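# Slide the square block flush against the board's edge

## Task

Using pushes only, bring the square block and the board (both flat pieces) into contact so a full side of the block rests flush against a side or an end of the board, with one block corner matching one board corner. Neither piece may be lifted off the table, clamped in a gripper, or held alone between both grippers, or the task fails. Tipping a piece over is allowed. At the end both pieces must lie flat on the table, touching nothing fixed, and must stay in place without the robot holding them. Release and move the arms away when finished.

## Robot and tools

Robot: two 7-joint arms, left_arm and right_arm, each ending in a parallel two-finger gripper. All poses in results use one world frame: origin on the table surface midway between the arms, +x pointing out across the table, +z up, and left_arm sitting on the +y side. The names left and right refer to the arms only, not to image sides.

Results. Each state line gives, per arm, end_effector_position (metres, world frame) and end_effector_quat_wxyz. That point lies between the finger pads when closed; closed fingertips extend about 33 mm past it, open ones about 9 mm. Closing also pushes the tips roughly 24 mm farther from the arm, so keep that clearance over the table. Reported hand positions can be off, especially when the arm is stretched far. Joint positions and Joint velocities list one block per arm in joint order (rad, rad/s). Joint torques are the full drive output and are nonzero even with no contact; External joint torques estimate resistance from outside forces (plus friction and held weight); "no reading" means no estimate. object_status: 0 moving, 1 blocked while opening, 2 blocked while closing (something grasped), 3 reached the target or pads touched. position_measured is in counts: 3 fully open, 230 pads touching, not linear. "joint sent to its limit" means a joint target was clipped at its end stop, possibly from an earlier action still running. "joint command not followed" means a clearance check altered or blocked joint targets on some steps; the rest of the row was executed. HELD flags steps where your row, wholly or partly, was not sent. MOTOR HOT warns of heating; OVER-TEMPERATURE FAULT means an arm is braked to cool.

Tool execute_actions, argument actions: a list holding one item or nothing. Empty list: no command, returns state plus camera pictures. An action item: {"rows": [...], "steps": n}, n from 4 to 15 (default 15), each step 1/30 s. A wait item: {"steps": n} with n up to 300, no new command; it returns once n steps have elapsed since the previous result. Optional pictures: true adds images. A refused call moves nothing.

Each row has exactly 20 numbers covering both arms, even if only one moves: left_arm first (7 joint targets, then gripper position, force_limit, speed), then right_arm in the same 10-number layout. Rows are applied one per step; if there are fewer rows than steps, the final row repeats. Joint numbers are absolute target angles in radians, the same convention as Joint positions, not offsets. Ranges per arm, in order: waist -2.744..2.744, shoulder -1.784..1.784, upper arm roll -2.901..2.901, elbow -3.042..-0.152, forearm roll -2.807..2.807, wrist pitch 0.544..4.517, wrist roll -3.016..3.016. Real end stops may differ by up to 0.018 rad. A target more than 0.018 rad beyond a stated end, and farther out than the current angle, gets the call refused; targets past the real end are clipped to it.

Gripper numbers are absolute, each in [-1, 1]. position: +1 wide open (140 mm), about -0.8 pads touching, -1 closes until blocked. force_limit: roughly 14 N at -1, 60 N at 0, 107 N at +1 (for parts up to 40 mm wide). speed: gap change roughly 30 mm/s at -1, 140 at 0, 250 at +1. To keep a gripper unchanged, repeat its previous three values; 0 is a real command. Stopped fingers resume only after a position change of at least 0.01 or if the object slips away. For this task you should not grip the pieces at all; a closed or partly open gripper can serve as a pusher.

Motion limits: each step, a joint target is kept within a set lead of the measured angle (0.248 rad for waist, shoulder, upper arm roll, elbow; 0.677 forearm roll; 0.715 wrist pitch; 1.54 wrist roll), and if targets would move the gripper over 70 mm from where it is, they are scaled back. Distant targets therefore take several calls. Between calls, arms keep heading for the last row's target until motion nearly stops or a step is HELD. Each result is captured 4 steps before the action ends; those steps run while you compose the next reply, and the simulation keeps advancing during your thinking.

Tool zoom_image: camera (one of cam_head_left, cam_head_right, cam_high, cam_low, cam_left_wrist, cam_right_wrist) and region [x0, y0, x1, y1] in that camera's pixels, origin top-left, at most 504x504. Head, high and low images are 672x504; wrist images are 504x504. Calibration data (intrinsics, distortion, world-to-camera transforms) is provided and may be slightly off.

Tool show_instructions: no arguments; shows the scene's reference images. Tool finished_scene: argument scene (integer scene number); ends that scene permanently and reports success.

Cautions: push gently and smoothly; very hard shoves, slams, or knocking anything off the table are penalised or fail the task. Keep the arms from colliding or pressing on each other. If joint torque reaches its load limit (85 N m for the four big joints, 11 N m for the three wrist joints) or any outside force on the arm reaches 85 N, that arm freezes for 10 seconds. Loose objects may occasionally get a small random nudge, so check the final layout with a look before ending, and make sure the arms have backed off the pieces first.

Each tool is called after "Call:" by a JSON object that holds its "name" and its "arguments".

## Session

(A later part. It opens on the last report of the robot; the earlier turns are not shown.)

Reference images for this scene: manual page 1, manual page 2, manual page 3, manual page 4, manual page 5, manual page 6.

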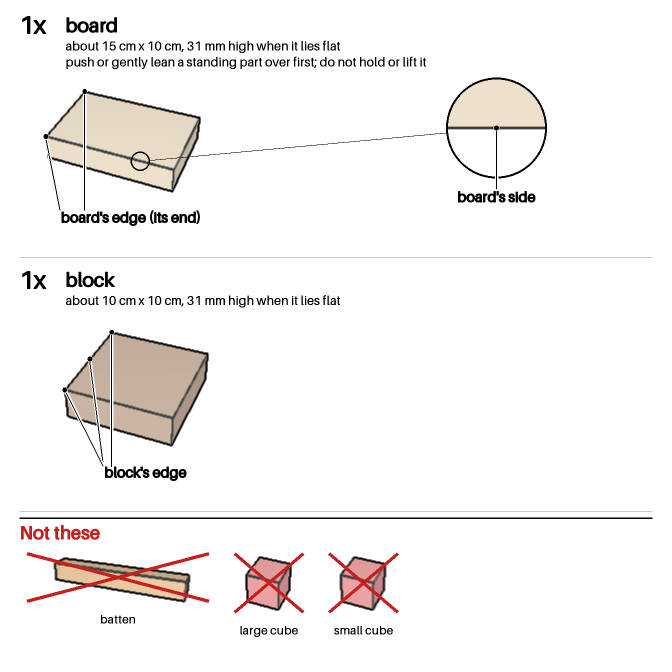

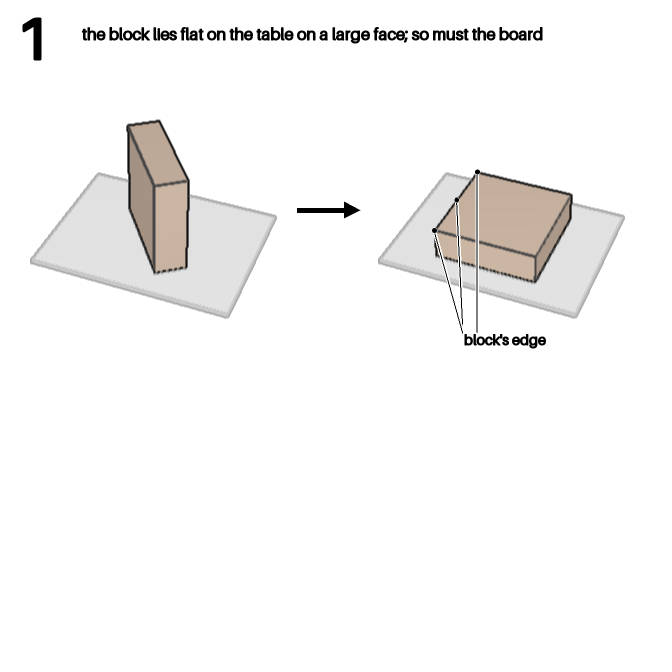

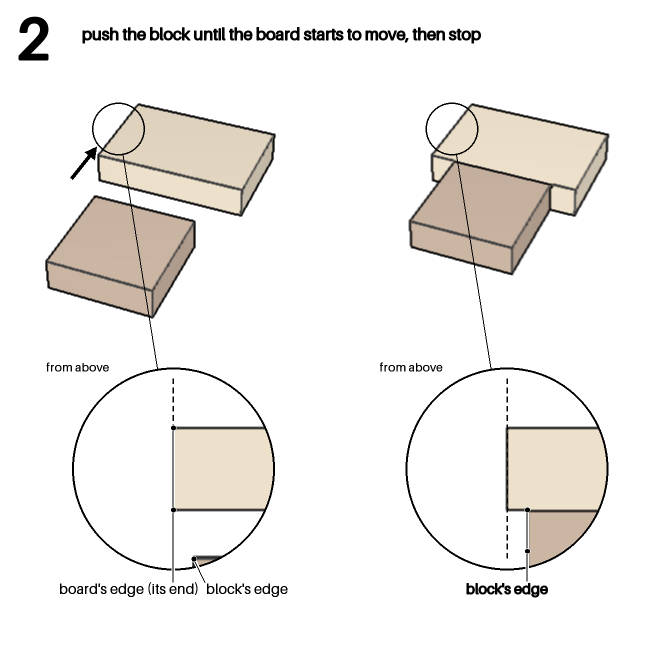

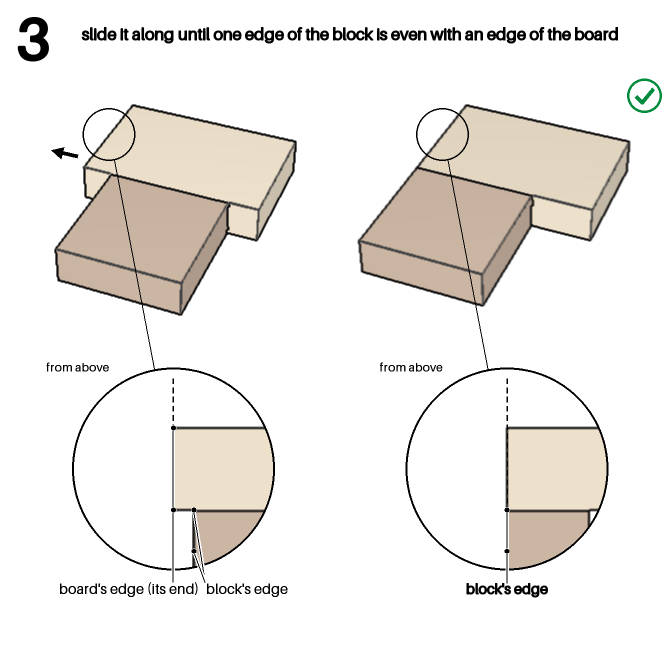

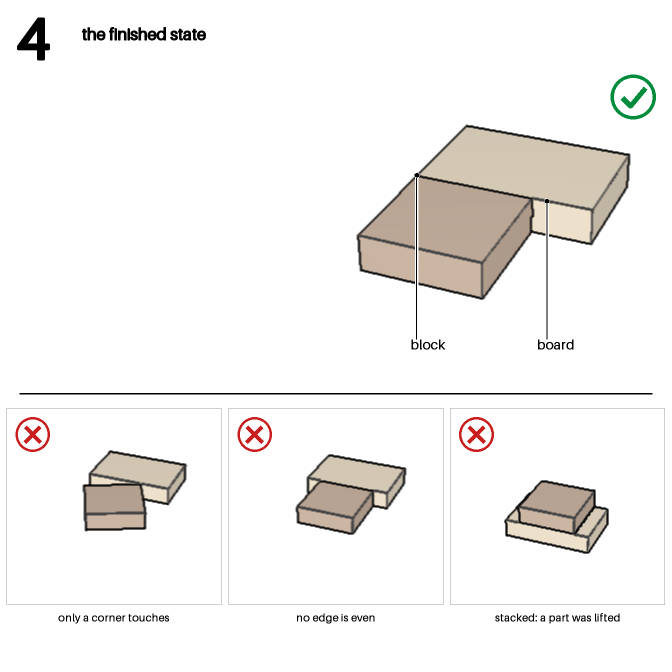

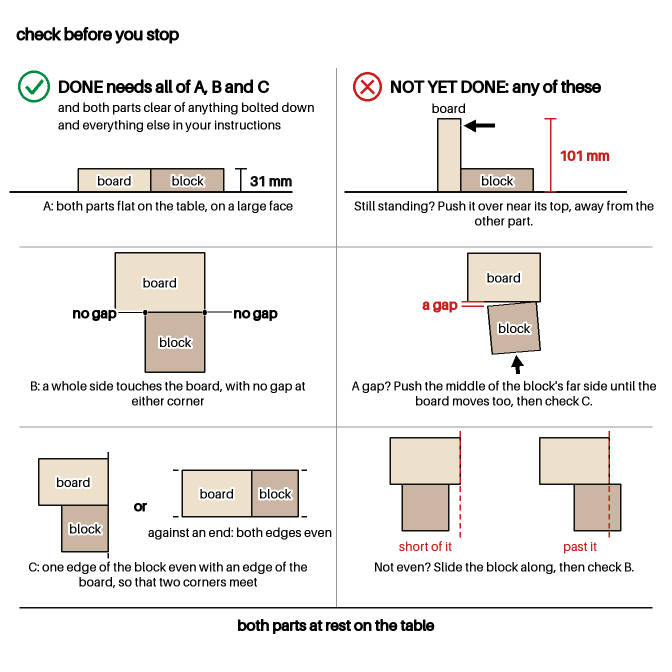

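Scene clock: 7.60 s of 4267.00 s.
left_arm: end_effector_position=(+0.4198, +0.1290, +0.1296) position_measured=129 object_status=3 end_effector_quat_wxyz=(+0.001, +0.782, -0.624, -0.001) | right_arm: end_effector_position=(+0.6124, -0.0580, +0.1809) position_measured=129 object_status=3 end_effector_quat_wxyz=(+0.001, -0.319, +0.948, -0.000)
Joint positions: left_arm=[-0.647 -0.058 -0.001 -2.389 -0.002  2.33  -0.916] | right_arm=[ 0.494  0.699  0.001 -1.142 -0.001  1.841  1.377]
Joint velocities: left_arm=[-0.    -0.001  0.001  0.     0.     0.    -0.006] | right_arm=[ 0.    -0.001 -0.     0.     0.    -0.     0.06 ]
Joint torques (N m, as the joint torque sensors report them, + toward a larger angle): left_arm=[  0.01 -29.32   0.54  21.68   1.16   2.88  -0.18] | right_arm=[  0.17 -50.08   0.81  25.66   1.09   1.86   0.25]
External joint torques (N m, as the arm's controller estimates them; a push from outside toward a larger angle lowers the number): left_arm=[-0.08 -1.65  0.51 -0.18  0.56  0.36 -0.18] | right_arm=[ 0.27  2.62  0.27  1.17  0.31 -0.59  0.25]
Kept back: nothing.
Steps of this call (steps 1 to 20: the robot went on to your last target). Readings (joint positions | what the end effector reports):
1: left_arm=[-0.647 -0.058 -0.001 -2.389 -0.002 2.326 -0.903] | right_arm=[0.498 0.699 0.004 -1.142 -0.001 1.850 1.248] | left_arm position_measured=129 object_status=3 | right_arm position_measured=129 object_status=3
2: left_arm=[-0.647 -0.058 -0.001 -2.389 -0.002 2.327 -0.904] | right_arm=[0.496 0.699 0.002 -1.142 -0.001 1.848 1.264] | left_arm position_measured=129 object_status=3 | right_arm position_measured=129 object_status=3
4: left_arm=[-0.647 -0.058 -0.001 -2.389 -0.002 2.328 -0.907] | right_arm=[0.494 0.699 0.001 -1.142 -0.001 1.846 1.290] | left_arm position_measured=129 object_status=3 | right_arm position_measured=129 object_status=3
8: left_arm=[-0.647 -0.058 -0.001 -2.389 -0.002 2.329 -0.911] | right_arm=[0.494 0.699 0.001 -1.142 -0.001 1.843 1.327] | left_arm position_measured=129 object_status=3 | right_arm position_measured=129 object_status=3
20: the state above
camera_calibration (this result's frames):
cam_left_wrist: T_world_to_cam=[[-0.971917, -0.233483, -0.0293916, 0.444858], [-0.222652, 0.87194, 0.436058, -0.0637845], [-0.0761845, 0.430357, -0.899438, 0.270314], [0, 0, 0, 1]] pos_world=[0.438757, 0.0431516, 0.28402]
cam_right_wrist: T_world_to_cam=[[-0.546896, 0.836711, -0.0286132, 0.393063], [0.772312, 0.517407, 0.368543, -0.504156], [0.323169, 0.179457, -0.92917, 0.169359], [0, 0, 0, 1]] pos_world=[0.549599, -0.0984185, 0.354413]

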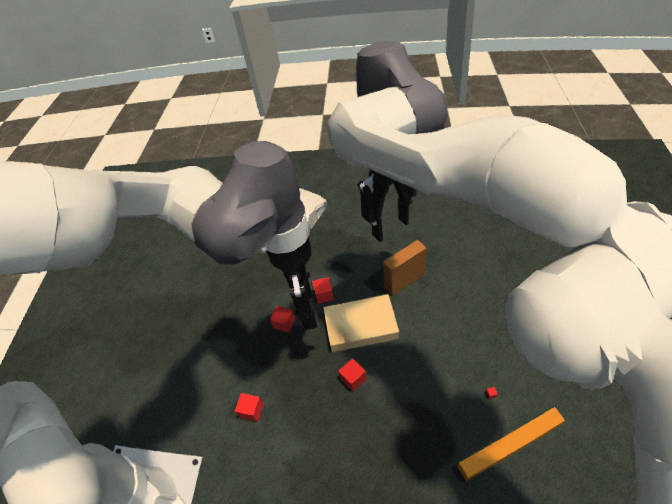

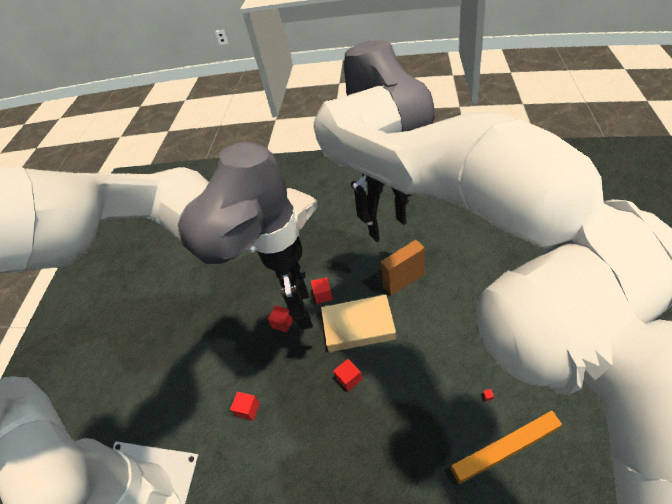

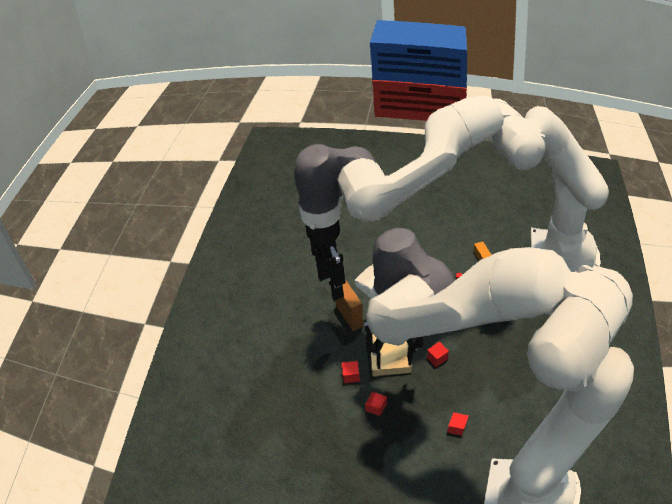

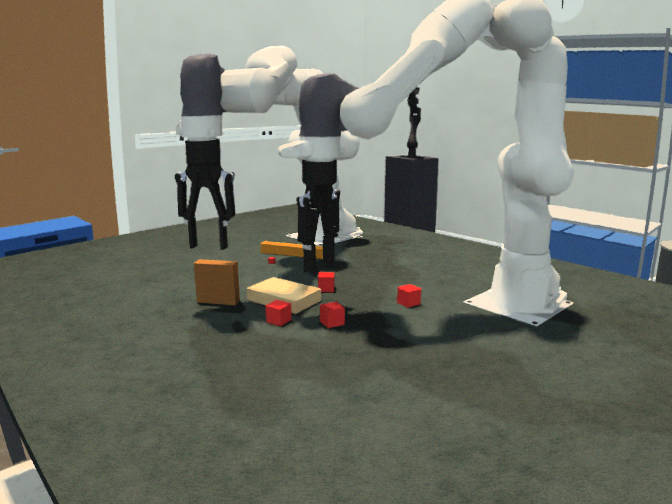

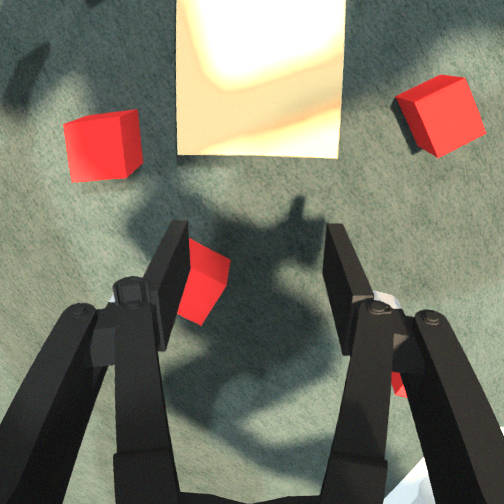

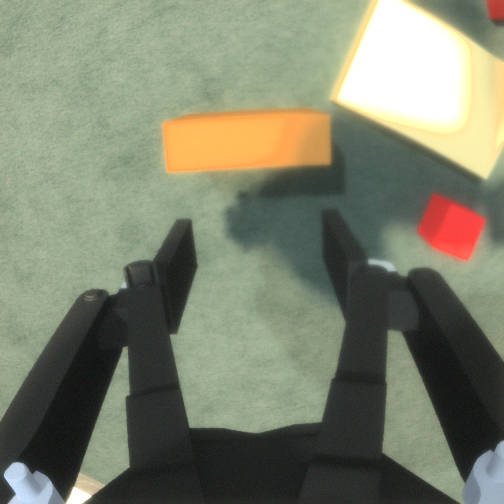

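Call:
{"name": "execute_actions", "arguments": {"actions": [{"rows": [
[-0.648,-0.056,0,-2.391,0,2.354,-0.918,0,0,0, 0.494,0.700,0,-1.144,0,1.861,1.385,0,0,0],
[-0.648,-0.049,0,-2.392,0,2.383,-0.918,0,0,0, 0.494,0.702,0,-1.148,0,1.884,1.385,0,0,0],
[-0.648,-0.039,0,-2.396,0,2.416,-0.918,0,0,0, 0.493,0.705,0,-1.155,0,1.910,1.385,0,0,0],
[-0.648,-0.025,0,-2.400,0,2.454,-0.918,0,0,0, 0.493,0.708,0,-1.164,0,1.939,1.385,0,0,0],
[-0.648,-0.010,0,-2.405,0,2.485,-0.918,0,0,0, 0.492,0.712,0,-1.173,0,1.962,1.385,0,0,0],
[-0.648,0.007,0,-2.410,0,2.516,-0.918,0,0,0, 0.491,0.717,0,-1.184,0,1.985,1.382,0,0,0],
[-0.648,0.025,0,-2.417,0,2.551,-0.918,0,0,0, 0.490,0.722,0,-1.196,0,2.009,1.382,0,0,0],
[-0.648,0.043,0,-2.423,0,2.573,-0.918,0,0,0, 0.490,0.727,0,-1.208,0,2.026,1.382,0,0,0],
[-0.648,0.060,0,-2.428,0,2.586,-0.918,0,0,0, 0.489,0.732,0,-1.219,0,2.034,1.382,0,0,0],
[-0.648,0.075,0,-2.433,0,2.595,-0.918,0,0,0, 0.488,0.736,0,-1.228,0,2.040,1.382,0,0,0],
[-0.648,0.089,0,-2.437,0,2.604,-0.918,0,0,0, 0.488,0.739,0,-1.237,0,2.043,1.382,0,0,0],
[-0.648,0.099,0,-2.441,0,2.597,-0.918,0,0,0, 0.487,0.742,0,-1.244,0,2.035,1.382,0,0,0],
[-0.648,0.106,0,-2.443,0,2.586,-0.918,0,0,0, 0.487,0.744,0,-1.248,0,2.025,1.382,0,0,0],
[-0.648,0.109,0,-2.444,0,2.572,-0.918,0,0,0, 0.487,0.745,0,-1.250,0,2.011,1.382,0,0,0],
[-0.648,0.109,0,-2.444,0,2.554,-0.918,0,0,0, 0.487,0.745,0,-1.250,0,1.997,1.382,0,0,0]], "steps": 15}]}}

Call:
{"name": "execute_actions", "arguments": {"actions": [{"rows": [
[-0.648,0.109,0,-2.444,0,2.554,-0.918,0,0,0, 0.487,0.743,0,-1.253,0,2.005,1.378,0,0,0],
[-0.648,0.109,0,-2.444,0,2.554,-0.918,0,0,0, 0.486,0.739,0,-1.260,0,2.014,1.378,0,0,0],
[-0.648,0.109,0,-2.444,0,2.554,-0.918,0,0,0, 0.486,0.734,0,-1.270,0,2.025,1.377,0,0,0],
[-0.648,0.109,0,-2.444,0,2.554,-0.918,0,0,0, 0.485,0.726,0,-1.283,0,2.037,1.376,0,0,0],
[-0.648,0.109,0,-2.444,0,2.554,-0.918,0,0,0, 0.485,0.716,0,-1.300,0,2.051,1.375,0,0,0],
[-0.648,0.109,0,-2.444,0,2.554,-0.918,0,0,0, 0.484,0.707,0,-1.316,0,2.057,1.374,0,0,0],
[-0.648,0.109,0,-2.444,0,2.554,-0.918,0,0,0, 0.483,0.697,0,-1.332,0,2.063,1.373,0,0,0],
[-0.648,0.109,0,-2.444,0,2.554,-0.918,0,0,0, 0.483,0.687,0,-1.349,0,2.069,1.372,0,0,0],
[-0.648,0.109,0,-2.444,0,2.554,-0.918,0,0,0, 0.482,0.679,0,-1.362,0,2.069,1.372,0,0,0],
[-0.648,0.109,0,-2.444,0,2.554,-0.918,0,0,0, 0.482,0.672,0,-1.375,0,2.072,1.371,0,0,0],
[-0.648,0.109,0,-2.444,0,2.554,-0.918,0,0,0, 0.481,0.664,0,-1.388,0,2.077,1.371,0,0,0],
[-0.648,0.109,0,-2.444,0,2.554,-0.918,0,0,0, 0.481,0.657,0,-1.401,0,2.081,1.370,0,0,0],
[-0.648,0.109,0,-2.444,0,2.554,-0.918,0,0,0, 0.480,0.650,0,-1.412,0,2.086,1.370,0,0,0],
[-0.648,0.109,0,-2.444,0,2.554,-0.918,0,0,0, 0.480,0.643,0,-1.424,0,2.091,1.369,0,0,0],
[-0.648,0.109,0,-2.444,0,2.554,-0.918,0,0,0, 0.479,0.636,0,-1.435,0,2.095,1.369,0,0,0]], "steps": 15}], "pictures": true}}

Call:
{"name": "execute_actions", "arguments": {"actions": [{"rows": [
[-0.648,0.109,0,-2.444,0,2.554,-0.918,0,0,0, 0.479,0.629,0,-1.447,0,2.100,1.369,0,0,0],
[-0.648,0.109,0,-2.444,0,2.554,-0.918,0,0,0, 0.478,0.622,0,-1.458,0,2.105,1.369,0,0,0],
[-0.648,0.109,0,-2.444,0,2.554,-0.918,0,0,0, 0.478,0.615,0,-1.470,0,2.109,1.369,0,0,0],
[-0.648,0.109,0,-2.444,0,2.554,-0.918,0,0,0, 0.477,0.608,0,-1.481,0,2.114,1.369,0,0,0],
[-0.648,0.109,0,-2.444,0,2.554,-0.918,0,0,0, 0.476,0.601,0,-1.493,0,2.118,1.369,0,0,0],
[-0.648,0.109,0,-2.444,0,2.554,-0.918,0,0,0, 0.476,0.596,0,-1.502,0,2.118,1.369,0,0,0],
[-0.648,0.109,0,-2.444,0,2.554,-0.918,0,0,0, 0.476,0.592,0,-1.509,0,2.116,1.369,0,0,0],
[-0.648,0.109,0,-2.444,0,2.554,-0.918,0,0,0, 0.475,0.589,0,-1.514,0,2.113,1.369,0,0,0],
[-0.648,0.109,0,-2.444,0,2.554,-0.918,0,0,0, 0.475,0.588,0,-1.516,0,2.109,1.369,0,0,0],
[-0.648,0.109,0,-2.444,0,2.554,-0.918,0,0,0, 0.475,0.588,0,-1.516,0,2.105,1.369,0,0,0]], "steps": 15}]}}

Call:
{"name": "execute_actions", "arguments": {"actions": [{"steps": 10}], "pictures": true}}

Scene clock: 9.90 s of 4267.00 s.
left_arm: end_effector_position=(+0.4325, +0.1185, +0.0786) position_measured=129 object_status=3 end_effector_quat_wxyz=(+0.001, +0.782, -0.623, +0.022) | right_arm: end_effector_position=(+0.6267, -0.0528, +0.1395) position_measured=129 object_status=3 end_effector_quat_wxyz=(+0.023, -0.311, +0.950, +0.003)
Joint positions: left_arm=[-0.647  0.053 -0.001 -2.423 -0.002  2.521 -0.917] | right_arm=[ 0.491  0.726  0.001 -1.212 -0.001  1.984  1.39 ]
Joint velocities: left_arm=[-0.     0.496 -0.001 -0.168  0.001  0.475  0.   ] | right_arm=[-0.019  0.176  0.    -0.301 -0.001  0.326 -0.011]
Joint torques (N m, as the joint torque sensors report them, + toward a larger angle): left_arm=[ -0.43 -32.99   0.67  21.53   1.07   3.31   0.01] | right_arm=[ -0.73 -52.57   0.35  24.6    1.01   3.47  -0.32]
External joint torques (N m, as the arm's controller estimates them; a push from outside toward a larger angle lowers the number): left_arm=[-0.36  0.98  0.69 -0.32  0.55  0.54  0.01] | right_arm=[-1.12  2.23 -0.43 -1.03  0.25  0.82 -0.32]
Steps of this call (steps 1 to 30: the robot went on to your last target; steps 31 to 58: nothing new was sent; steps 59 to 69: the first 11 steps of this action). Readings (joint positions | what the end effector reports):
59: left_arm=[-0.647 -0.058 -0.001 -2.389 -0.002 2.333 -0.917] | right_arm=[0.494 0.699 0.001 -1.141 -0.001 1.843 1.395] | left_arm position_measured=129 object_status=3 | right_arm position_measured=129 object_status=3
60: left_arm=[-0.647 -0.057 -0.001 -2.390 -0.002 2.341 -0.917] | right_arm=[0.494 0.699 0.001 -1.142 -0.001 1.850 1.394] | left_arm position_measured=129 object_status=3 | right_arm position_measured=129 object_status=3
62: left_arm=[-0.647 -0.048 -0.001 -2.391 -0.002 2.371 -0.917] | right_arm=[0.494 0.699 0.001 -1.149 -0.001 1.873 1.393] | left_arm position_measured=129 object_status=3 | right_arm position_measured=129 object_status=3
66: left_arm=[-0.647 0.001 -0.001 -2.406 -0.002 2.462 -0.917] | right_arm=[0.493 0.710 0.001 -1.180 -0.001 1.941 1.391] | left_arm position_measured=129 object_status=3 | right_arm position_measured=129 object_status=3
69: the state above

Scene clock: 10.40 s of 4267.00 s.
left_arm: end_effector_position=(+0.4187, +0.1300, +0.0456) position_measured=129 object_status=3 end_effector_quat_wxyz=(+0.001, +0.782, -0.623, -0.002) | right_arm: end_effector_position=(+0.6045, -0.0693, +0.1094) position_measured=129 object_status=3 end_effector_quat_wxyz=(+0.006, -0.312, +0.950, +0.000)
Joint positions: left_arm=[-0.647  0.109 -0.001 -2.444 -0.002  2.55  -0.917] | right_arm=[ 0.484  0.682  0.001 -1.357 -0.001  2.05   1.381]
Joint velocities: left_arm=[ 0.001  0.     0.     0.001  0.001  0.003 -0.001] | right_arm=[-0.018 -0.239 -0.001 -0.359  0.001  0.127 -0.019]
Joint torques (N m, as the joint torque sensors report them, + toward a larger angle): left_arm=[ -0.29 -31.06   0.49  20.28   1.01   2.85   0.03] | right_arm=[ -1.5  -48.46   0.64  24.1    1.02   3.63  -0.24]
External joint torques (N m, as the arm's controller estimates them; a push from outside toward a larger angle lowers the number): left_arm=[-0.32 -0.37  0.36  1.04  0.54  0.31  0.03] | right_arm=[-1.47  1.53  0.14 -0.37  0.31  0.94 -0.23]
Steps of this call (steps 1 to 4: the last 4 steps of your previous action; steps 5 to 15: the first 11 steps of this action). Readings (joint positions | what the end effector reports):
5: left_arm=[-0.647 0.106 -0.001 -2.443 -0.002 2.548 -0.917] | right_arm=[0.489 0.748 0.001 -1.247 -0.001 1.999 1.388] | left_arm position_measured=129 object_status=3 | right_arm position_measured=129 object_status=3
6: left_arm=[-0.647 0.108 -0.001 -2.444 -0.002 2.548 -0.917] | right_arm=[0.489 0.748 0.001 -1.252 -0.001 2.000 1.388] | left_arm position_measured=129 object_status=3 | right_arm position_measured=129 object_status=3
8: left_arm=[-0.647 0.109 -0.001 -2.444 -0.002 2.548 -0.917] | right_arm=[0.488 0.742 0.001 -1.266 -0.001 2.009 1.386] | left_arm position_measured=129 object_status=3 | right_arm position_measured=129 object_status=3
12: left_arm=[-0.647 0.109 -0.001 -2.444 -0.002 2.550 -0.917] | right_arm=[0.486 0.709 0.001 -1.316 -0.001 2.035 1.384] | left_arm position_measured=129 object_status=3 | right_arm position_measured=129 object_status=3
15: the state above
camera_calibration (this result's frames):
cam_left_wrist: T_world_to_cam=[[-0.971461, -0.235476, -0.0285291, 0.441538], [-0.22396, 0.870965, 0.437335, -0.0277041], [-0.078134, 0.431243, -0.898846, 0.194872], [0, 0, 0, 1]] pos_world=[0.437958, 0.0440633, 0.199873]
cam_right_wrist: T_world_to_cam=[[-0.535149, 0.844233, -0.029764, 0.389741], [0.775778, 0.505091, 0.378221, -0.469852], [0.334341, 0.179314, -0.925237, 0.100307], [0, 0, 0, 1]] pos_world=[0.539534, -0.109701, 0.282116]

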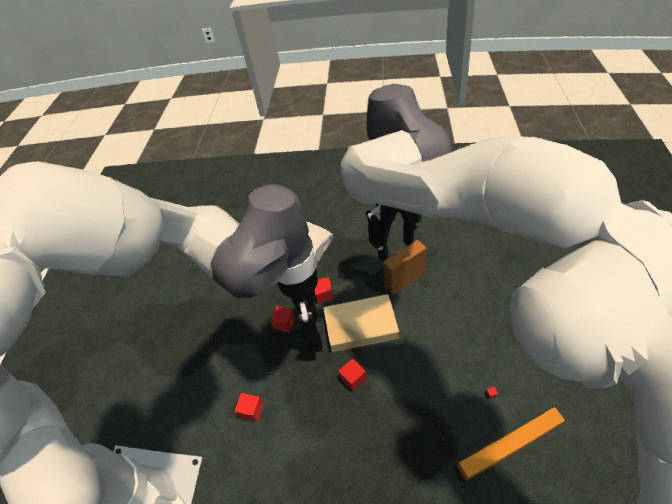

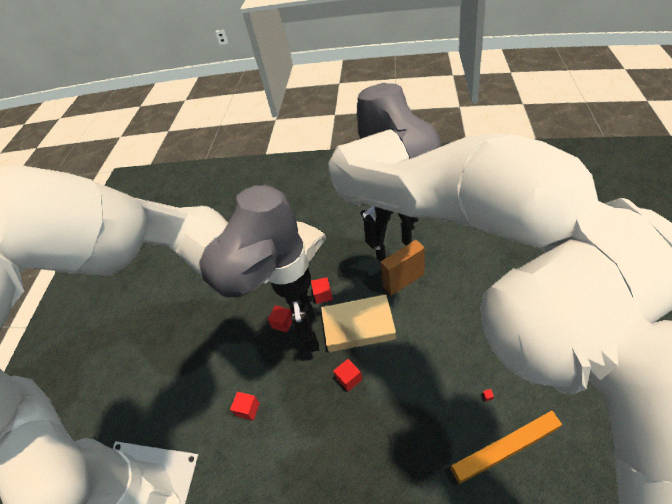

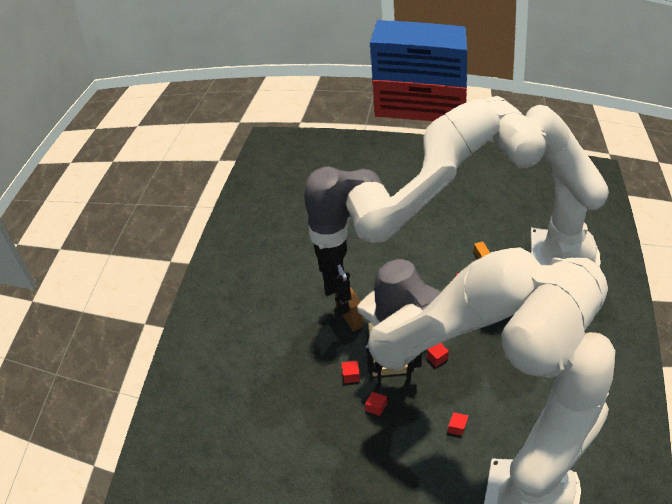

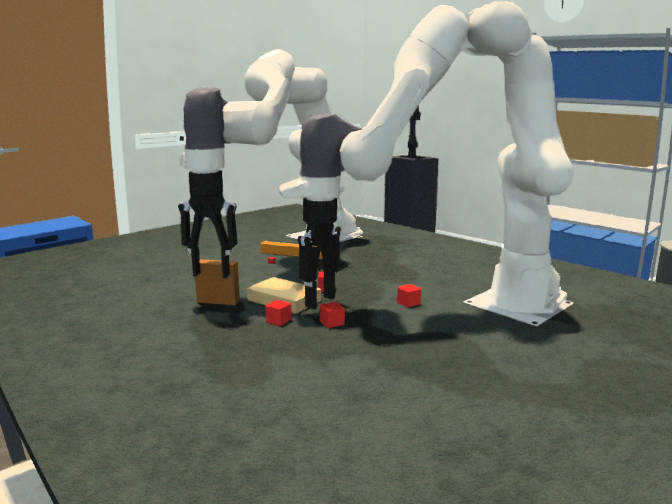

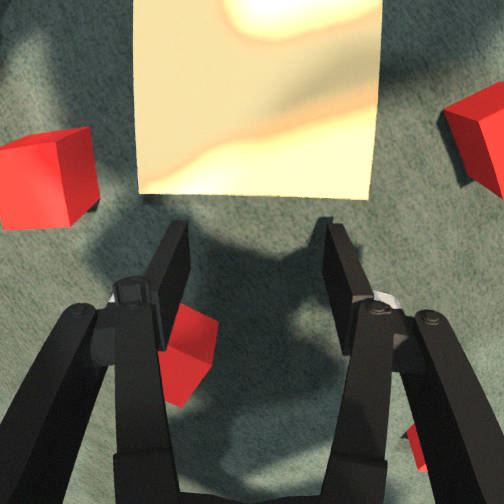

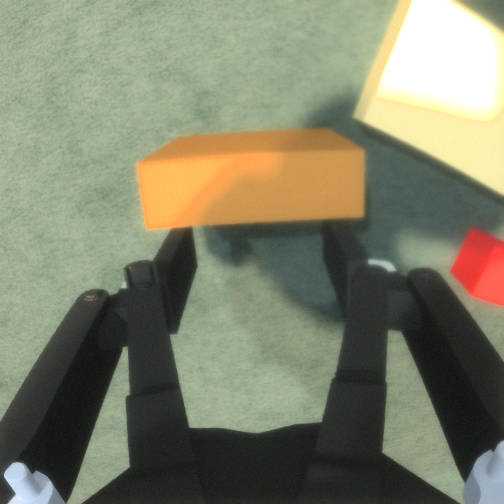

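Scene clock: 10.90 s of 4267.00 s.
left_arm: end_effector_position=(+0.4188, +0.1299, +0.0457) position_measured=129 object_status=3 end_effector_quat_wxyz=(+0.001, +0.782, -0.623, -0.001) | right_arm: end_effector_position=(+0.5814, -0.0860, +0.1086) position_measured=129 object_status=3 end_effector_quat_wxyz=(+0.001, -0.312, +0.950, -0.000)
Joint positions: left_arm=[-0.647  0.109 -0.001 -2.444 -0.002  2.551 -0.917] | right_arm=[ 0.477  0.592  0.001 -1.508 -0.001  2.102  1.375]
Joint velocities: left_arm=[-0.    -0.001 -0.    -0.    -0.     0.001 -0.   ] | right_arm=[-0.006 -0.036  0.002 -0.072  0.001 -0.    -0.006]
Joint torques (N m, as the joint torque sensors report them, + toward a larger angle): left_arm=[ -0.18 -31.     0.78  20.38   1.07   2.9    0.07] | right_arm=[ -1.04 -47.1    0.8   22.86   1.03   3.    -0.2 ]
External joint torques (N m, as the arm's controller estimates them; a push from outside toward a larger angle lowers the number): left_arm=[-0.22 -0.4   0.64  1.26  0.6   0.38  0.07] | right_arm=[-1.58  1.83 -0.12 -0.94  0.32  0.5  -0.2 ]
Steps of this call (steps 1 to 4: the last 4 steps of your previous action; steps 5 to 15: the first 11 steps of this action). Readings (joint positions | what the end effector reports):
5: left_arm=[-0.647 0.109 -0.001 -2.444 -0.002 2.551 -0.917] | right_arm=[0.482 0.644 0.001 -1.419 -0.001 2.075 1.379] | left_arm position_measured=129 object_status=3 | right_arm position_measured=129 object_status=3
6: left_arm=[-0.647 0.109 -0.001 -2.444 -0.002 2.551 -0.917] | right_arm=[0.481 0.637 0.001 -1.430 -0.001 2.080 1.378] | left_arm position_measured=129 object_status=3 | right_arm position_measured=129 object_status=3
8: left_arm=[-0.647 0.109 -0.001 -2.444 -0.002 2.551 -0.917] | right_arm=[0.480 0.623 0.001 -1.454 -0.001 2.089 1.377] | left_arm position_measured=129 object_status=3 | right_arm position_measured=129 object_status=3
12: left_arm=[-0.647 0.109 -0.001 -2.444 -0.002 2.551 -0.917] | right_arm=[0.478 0.599 0.001 -1.494 -0.001 2.102 1.376] | left_arm position_measured=129 object_status=3 | right_arm position_measured=129 object_status=3
15: the state above

Scene clock: 11.23 s of 4267.00 s.
left_arm: end_effector_position=(+0.4188, +0.1299, +0.0457) position_measured=129 object_status=3 end_effector_quat_wxyz=(+0.001, +0.782, -0.623, -0.001) | right_arm: end_effector_position=(+0.5796, -0.0870, +0.1075) position_measured=129 object_status=3 end_effector_quat_wxyz=(-0.000, -0.312, +0.950, -0.001)
Joint positions: left_arm=[-0.647  0.109 -0.001 -2.444 -0.002  2.551 -0.917] | right_arm=[ 0.477  0.589  0.001 -1.513 -0.001  2.102  1.374]
Joint velocities: left_arm=[ 0.    -0.    -0.     0.002  0.003 -0.    -0.001] | right_arm=[-0.001 -0.002  0.001 -0.    -0.001  0.    -0.002]
Joint torques (N m, as the joint torque sensors report them, + toward a larger angle): left_arm=[ -0.27 -31.12   0.7   20.27   1.01   2.88   0.03] | right_arm=[ -0.61 -48.46   0.65  22.47   1.07   3.04  -0.13]
External joint torques (N m, as the arm's controller estimates them; a push from outside toward a larger angle lowers the number): left_arm=[-0.3  -0.49  0.57  1.11  0.55  0.36  0.03] | right_arm=[-0.6   0.78  0.13 -1.14  0.37  0.62 -0.13]
Kept back: nothing.
Steps of this call (steps 1 to 4: the last 4 steps of your previous action; steps 5 to 10: the robot went on to your last target). Readings (joint positions | what the end effector reports):
1: left_arm=[-0.647 0.109 -0.001 -2.444 -0.002 2.551 -0.917] | right_arm=[0.477 0.591 0.001 -1.510 -0.001 2.102 1.375] | left_arm position_measured=129 object_status=3 | right_arm position_measured=129 object_status=3
2: left_arm=[-0.647 0.109 -0.001 -2.444 -0.002 2.551 -0.917] | right_arm=[0.477 0.590 0.001 -1.511 -0.001 2.102 1.375] | left_arm position_measured=129 object_status=3 | right_arm position_measured=129 object_status=3
4: left_arm=[-0.647 0.109 -0.001 -2.444 -0.002 2.551 -0.917] | right_arm=[0.477 0.590 0.001 -1.512 -0.001 2.102 1.375] | left_arm position_measured=129 object_status=3 | right_arm position_measured=129 object_status=3
8: left_arm=[-0.647 0.109 -0.001 -2.444 -0.002 2.551 -0.917] | right_arm=[0.477 0.590 0.001 -1.513 -0.001 2.102 1.375] | left_arm position_measured=129 object_status=3 | right_arm position_measured=129 object_status=3
10: the state above
camera_calibration (this result's frames):
cam_left_wrist: T_world_to_cam=[[-0.971448, -0.235486, -0.0289166, 0.441675], [-0.224176, 0.871146, 0.436864, -0.0274896], [-0.0776847, 0.430873, -0.899062, 0.194862], [0, 0, 0, 1]] pos_world=[0.438039, 0.0439946, 0.199974]
cam_right_wrist: T_world_to_cam=[[-0.53517, 0.844271, -0.0282749, 0.391201], [0.780137, 0.5068, 0.366796, -0.442044], [0.324005, 0.17424, -0.929872, 0.116129], [0, 0, 0, 1]] pos_world=[0.516587, -0.126486, 0.281186]

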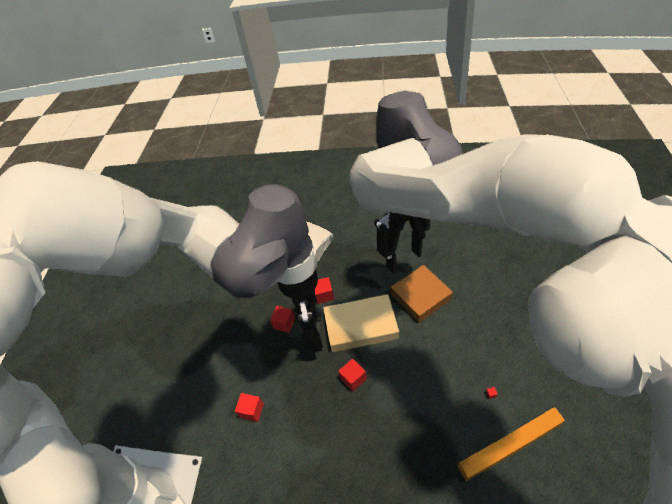

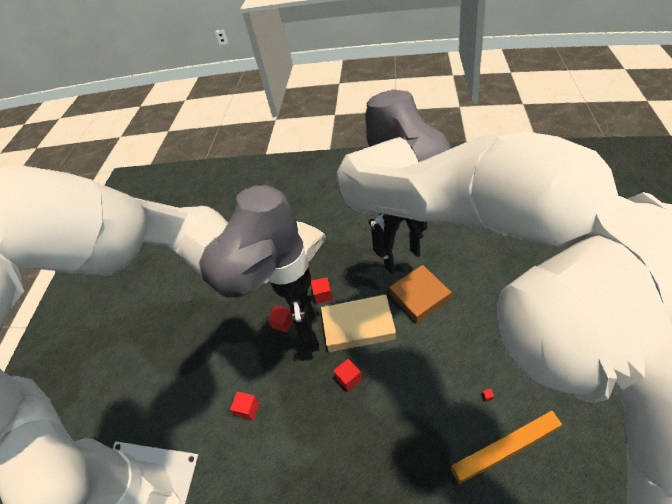

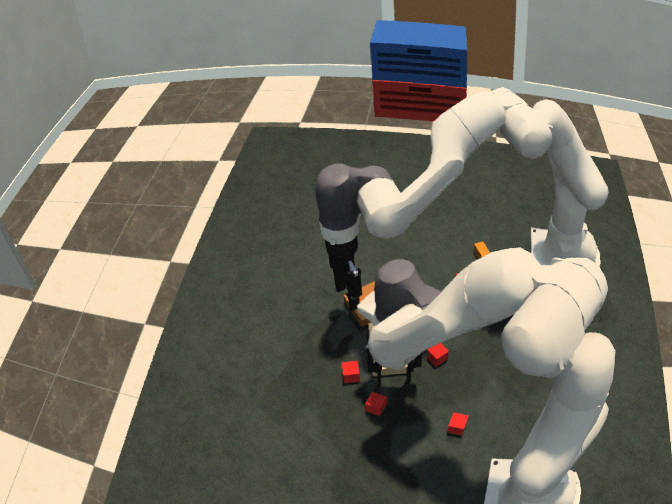

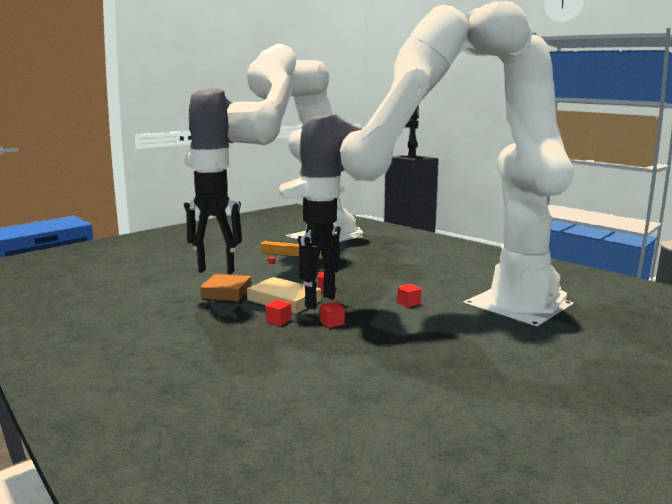

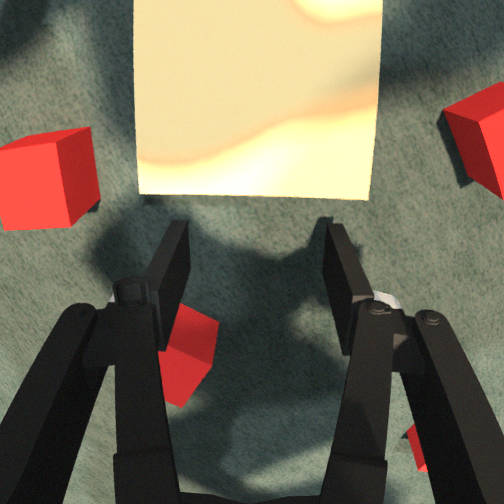

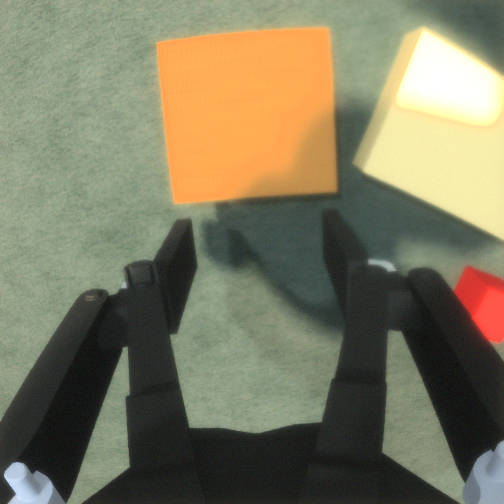

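Call:
{"name": "zoom_image", "arguments": {"camera": "cam_right_wrist", "region": [140, 0, 504, 252]}}

Call:
{"name": "zoom_image", "arguments": {"camera": "cam_right_wrist", "region": [300, 0, 504, 252]}}

Region (140, 0, 504, 252) of cam_right_wrist's 504x504 image, scaled by 1.385, with more detail than that image has; it fills the top 349 rows of this view, and the rest is white.

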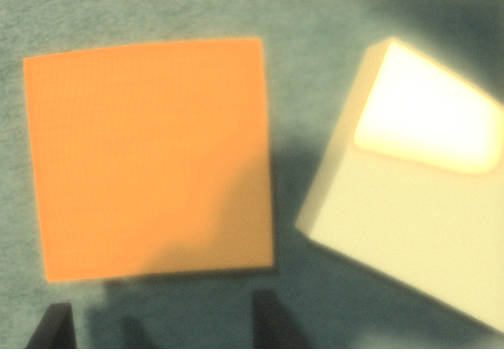

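Region (300, 0, 504, 252) of cam_right_wrist's 504x504 image, scaled by 2.000, with more detail than that image has; it fills the left 408 columns of this view, and the rest is white.

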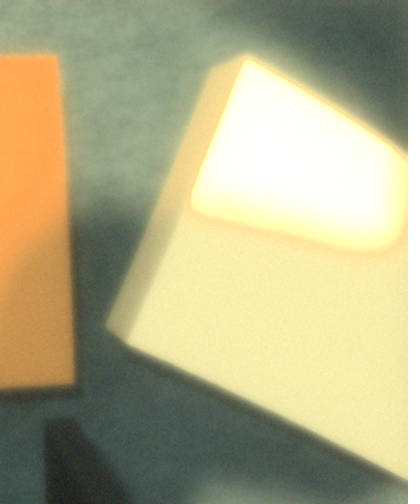

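Call:
{"name": "execute_actions", "arguments": {"actions": [{"rows": [
[-0.648,0.109,0,-2.444,0,2.554,-0.918,0,0,0, 0.475,0.593,0,-1.508,0,2.105,1.452,0,0,0],
[-0.648,0.109,0,-2.444,0,2.554,-0.918,0,0,0, 0.474,0.598,0,-1.501,0,2.105,1.539,0,0,0],
[-0.648,0.109,0,-2.444,0,2.554,-0.918,0,0,0, 0.473,0.607,0,-1.489,0,2.105,1.634,0,0,0],
[-0.648,0.109,0,-2.444,0,2.554,-0.918,0,0,0, 0.471,0.618,0,-1.473,0,2.105,1.737,0,0,0],
[-0.648,0.109,0,-2.444,0,2.554,-0.918,0,0,0, 0.468,0.631,0,-1.457,0,2.108,1.808,0,0,0],
[-0.648,0.109,0,-2.444,0,2.554,-0.918,0,0,0, 0.466,0.646,0,-1.439,0,2.113,1.886,0,0,0],
[-0.648,0.109,0,-2.444,0,2.554,-0.918,0,0,0, 0.463,0.662,0,-1.420,0,2.119,1.965,0,0,0],
[-0.648,0.109,0,-2.444,0,2.554,-0.918,0,0,0, 0.461,0.681,0,-1.404,0,2.126,2.014,0,0,0],
[-0.648,0.109,0,-2.444,0,2.554,-0.918,0,0,0, 0.459,0.699,0,-1.388,0,2.133,2.018,0,0,0],
[-0.648,0.109,0,-2.444,0,2.554,-0.918,0,0,0, 0.457,0.717,0,-1.376,0,2.140,2.022,0,0,0],
[-0.648,0.109,0,-2.444,0,2.554,-0.918,0,0,0, 0.455,0.734,0,-1.367,0,2.146,2.018,0,0,0],
[-0.648,0.109,0,-2.444,0,2.554,-0.918,0,0,0, 0.454,0.749,0,-1.361,0,2.150,1.973,0,0,0],
[-0.648,0.109,0,-2.444,0,2.554,-0.918,0,0,0, 0.454,0.760,0,-1.361,0,2.150,1.919,0,0,0],
[-0.648,0.109,0,-2.444,0,2.554,-0.918,0,0,0, 0.454,0.767,0,-1.361,0,2.146,1.857,0,0,0],
[-0.648,0.109,0,-2.444,0,2.554,-0.918,0,0,0, 0.454,0.7725,0,-1.361,0,2.139,1.791,0,0,0]], "steps": 15}]}}

Call:
{"name": "execute_actions", "arguments": {"actions": [{"steps": 10}], "pictures": true}}

Scene clock: 15.67 s of 4267.00 s.
left_arm: end_effector_position=(+0.4189, +0.1299, +0.0457) position_measured=129 object_status=3 end_effector_quat_wxyz=(+0.001, +0.782, -0.623, -0.001) | right_arm: end_effector_position=(+0.6163, -0.0821, +0.0921) position_measured=129 object_status=3 end_effector_quat_wxyz=(+0.018, -0.132, +0.991, +0.005)
Joint positions: left_arm=[-0.647  0.109 -0.001 -2.444 -0.002  2.551 -0.917] | right_arm=[ 0.462  0.692  0.001 -1.392 -0.001  2.122  1.728]
Joint velocities: left_arm=[-0.001  0.     0.001  0.     0.001 -0.002 -0.001] | right_arm=[-0.073  0.474  0.     0.342 -0.001  0.147  0.942]
Joint torques (N m, as the joint torque sensors report them, + toward a larger angle): left_arm=[ -0.22 -31.32   0.57  20.46   1.02   2.91   0.05] | right_arm=[  0.26 -47.28   0.72  21.51   1.11   2.43   0.48]
External joint torques (N m, as the arm's controller estimates them; a push from outside toward a larger angle lowers the number): left_arm=[-0.21 -0.7   0.48  1.3   0.55  0.38  0.05] | right_arm=[-0.26  3.21  0.07  0.53  0.44  0.65  0.49]
Steps of this call (steps 1 to 15: the robot went on to your last target; steps 16 to 90: nothing new was sent; then 1.07 s passed at rest; steps 91 to 101: the first 11 steps of this action). Readings (joint positions | what the end effector reports):
91: left_arm=[-0.647 0.109 -0.001 -2.444 -0.002 2.551 -0.917] | right_arm=[0.477 0.590 0.001 -1.513 -0.001 2.102 1.381] | left_arm position_measured=129 object_status=3 | right_arm position_measured=129 object_status=3
92: left_arm=[-0.647 0.109 -0.001 -2.444 -0.002 2.551 -0.917] | right_arm=[0.477 0.591 0.001 -1.510 -0.001 2.102 1.396] | left_arm position_measured=129 object_status=3 | right_arm position_measured=129 object_status=3
94: left_arm=[-0.647 0.109 -0.001 -2.444 -0.002 2.551 -0.917] | right_arm=[0.476 0.601 0.001 -1.495 -0.001 2.102 1.451] | left_arm position_measured=129 object_status=3 | right_arm position_measured=129 object_status=3
98: left_arm=[-0.647 0.109 -0.001 -2.444 -0.002 2.551 -0.917] | right_arm=[0.469 0.645 0.001 -1.437 -0.001 2.109 1.617] | left_arm position_measured=129 object_status=3 | right_arm position_measured=129 object_status=3
101: the state above

Scene clock: 16.00 s of 4267.00 s.
left_arm: end_effector_position=(+0.4189, +0.1299, +0.0457) position_measured=129 object_status=3 end_effector_quat_wxyz=(+0.001, +0.782, -0.623, -0.001) | right_arm: end_effector_position=(+0.6118, -0.0901, +0.0426) position_measured=129 object_status=3 end_effector_quat_wxyz=(-0.004, -0.102, +0.995, -0.002)
Joint positions: left_arm=[-0.647  0.109 -0.001 -2.444 -0.002  2.551 -0.917] | right_arm=[ 0.455  0.776  0.    -1.367 -0.001  2.134  1.783]
Joint velocities: left_arm=[-0.001  0.     0.     0.001 -0.001 -0.    -0.   ] | right_arm=[-0.    -0.01   0.     0.028  0.001  0.     0.011]
Joint torques (N m, as the joint torque sensors report them, + toward a larger angle): left_arm=[ -0.07 -31.29   1.11  20.32   1.02   2.83   0.05] | right_arm=[ -1.02 -53.24   1.78  26.09   1.04   3.19   0.24]
External joint torques (N m, as the arm's controller estimates them; a push from outside toward a larger angle lowers the number): left_arm=[-0.04 -0.7   1.03  1.18  0.55  0.31  0.05] | right_arm=[-1.04  1.55  1.07  1.97  0.32  0.64  0.25]
Kept back: nothing.
Steps of this call (steps 1 to 4: the last 4 steps of your previous action; steps 5 to 10: the robot went on to your last target). Readings (joint positions | what the end effector reports):
1: left_arm=[-0.647 0.109 -0.001 -2.444 -0.002 2.551 -0.917] | right_arm=[0.459 0.708 0.001 -1.382 -0.001 2.127 1.754] | left_arm position_measured=129 object_status=3 | right_arm position_measured=129 object_status=3
2: left_arm=[-0.647 0.109 -0.001 -2.444 -0.002 2.551 -0.917] | right_arm=[0.457 0.723 0.000 -1.374 -0.001 2.131 1.771] | left_arm position_measured=129 object_status=3 | right_arm position_measured=129 object_status=3
4: left_arm=[-0.647 0.109 -0.001 -2.444 -0.002 2.551 -0.917] | right_arm=[0.455 0.750 0.000 -1.368 -0.001 2.134 1.781] | left_arm position_measured=129 object_status=3 | right_arm position_measured=129 object_status=3
8: left_arm=[-0.647 0.109 -0.001 -2.444 -0.002 2.551 -0.917] | right_arm=[0.455 0.776 0.000 -1.368 -0.001 2.134 1.783] | left_arm position_measured=129 object_status=3 | right_arm position_measured=129 object_status=3
10: the state above
camera_calibration (this result's frames):
cam_left_wrist: T_world_to_cam=[[-0.971446, -0.235482, -0.0289839, 0.441697], [-0.224208, 0.871177, 0.436786, -0.0274544], [-0.0776051, 0.430813, -0.899098, 0.194859], [0, 0, 0, 1]] pos_world=[0.438051, 0.0439815, 0.199991]
cam_right_wrist: T_world_to_cam=[[-0.133641, 0.990546, -0.0309506, 0.176786], [0.923209, 0.135789, 0.359509, -0.56239], [0.360313, 0.0194713, -0.932628, 0.00983362], [0, 0, 0, 1]] pos_world=[0.539286, -0.0989394, 0.216827]

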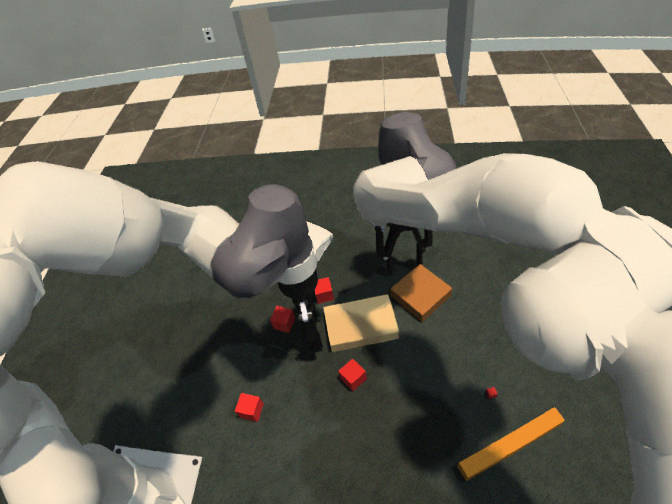

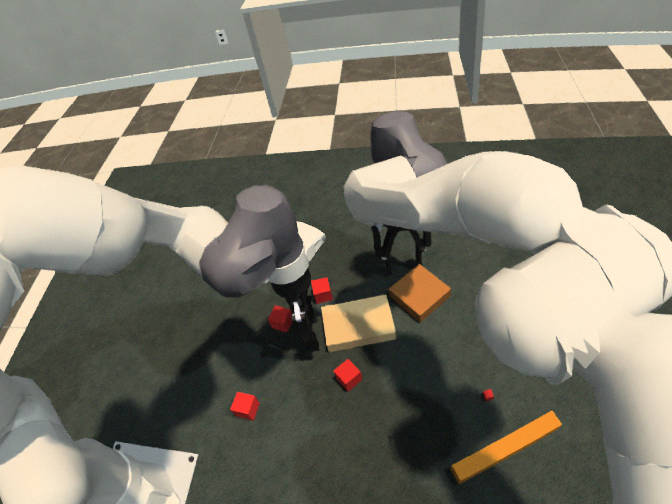

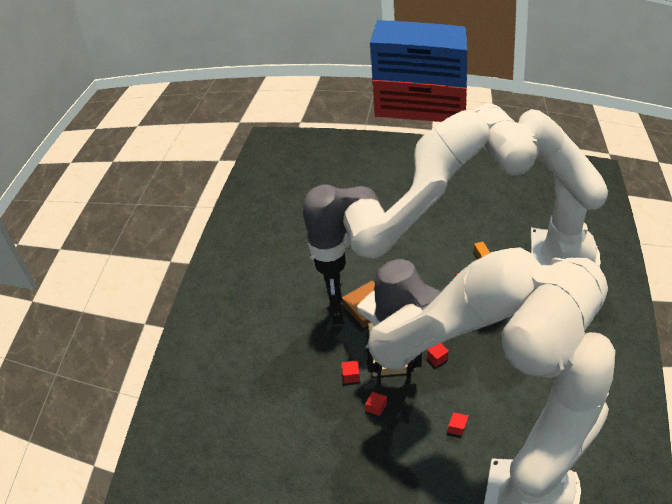

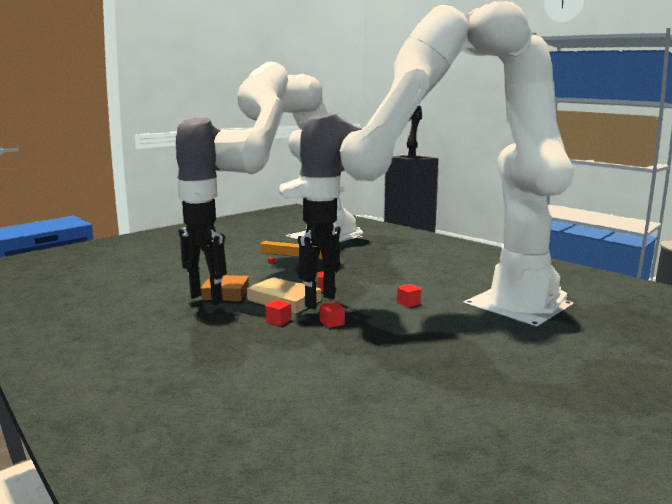

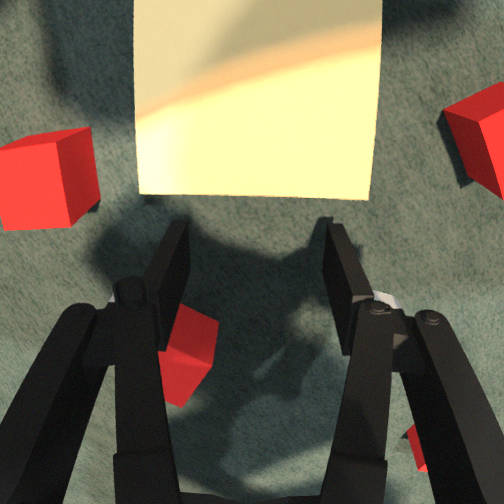

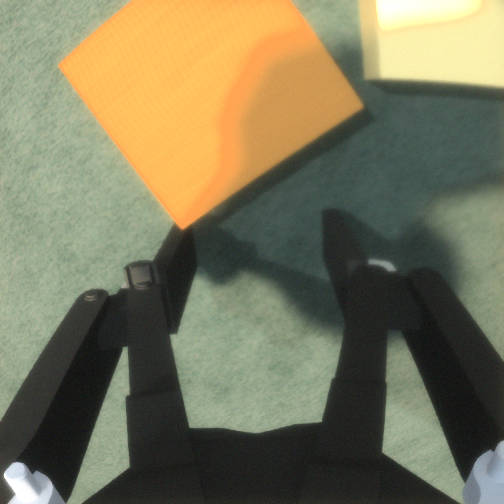

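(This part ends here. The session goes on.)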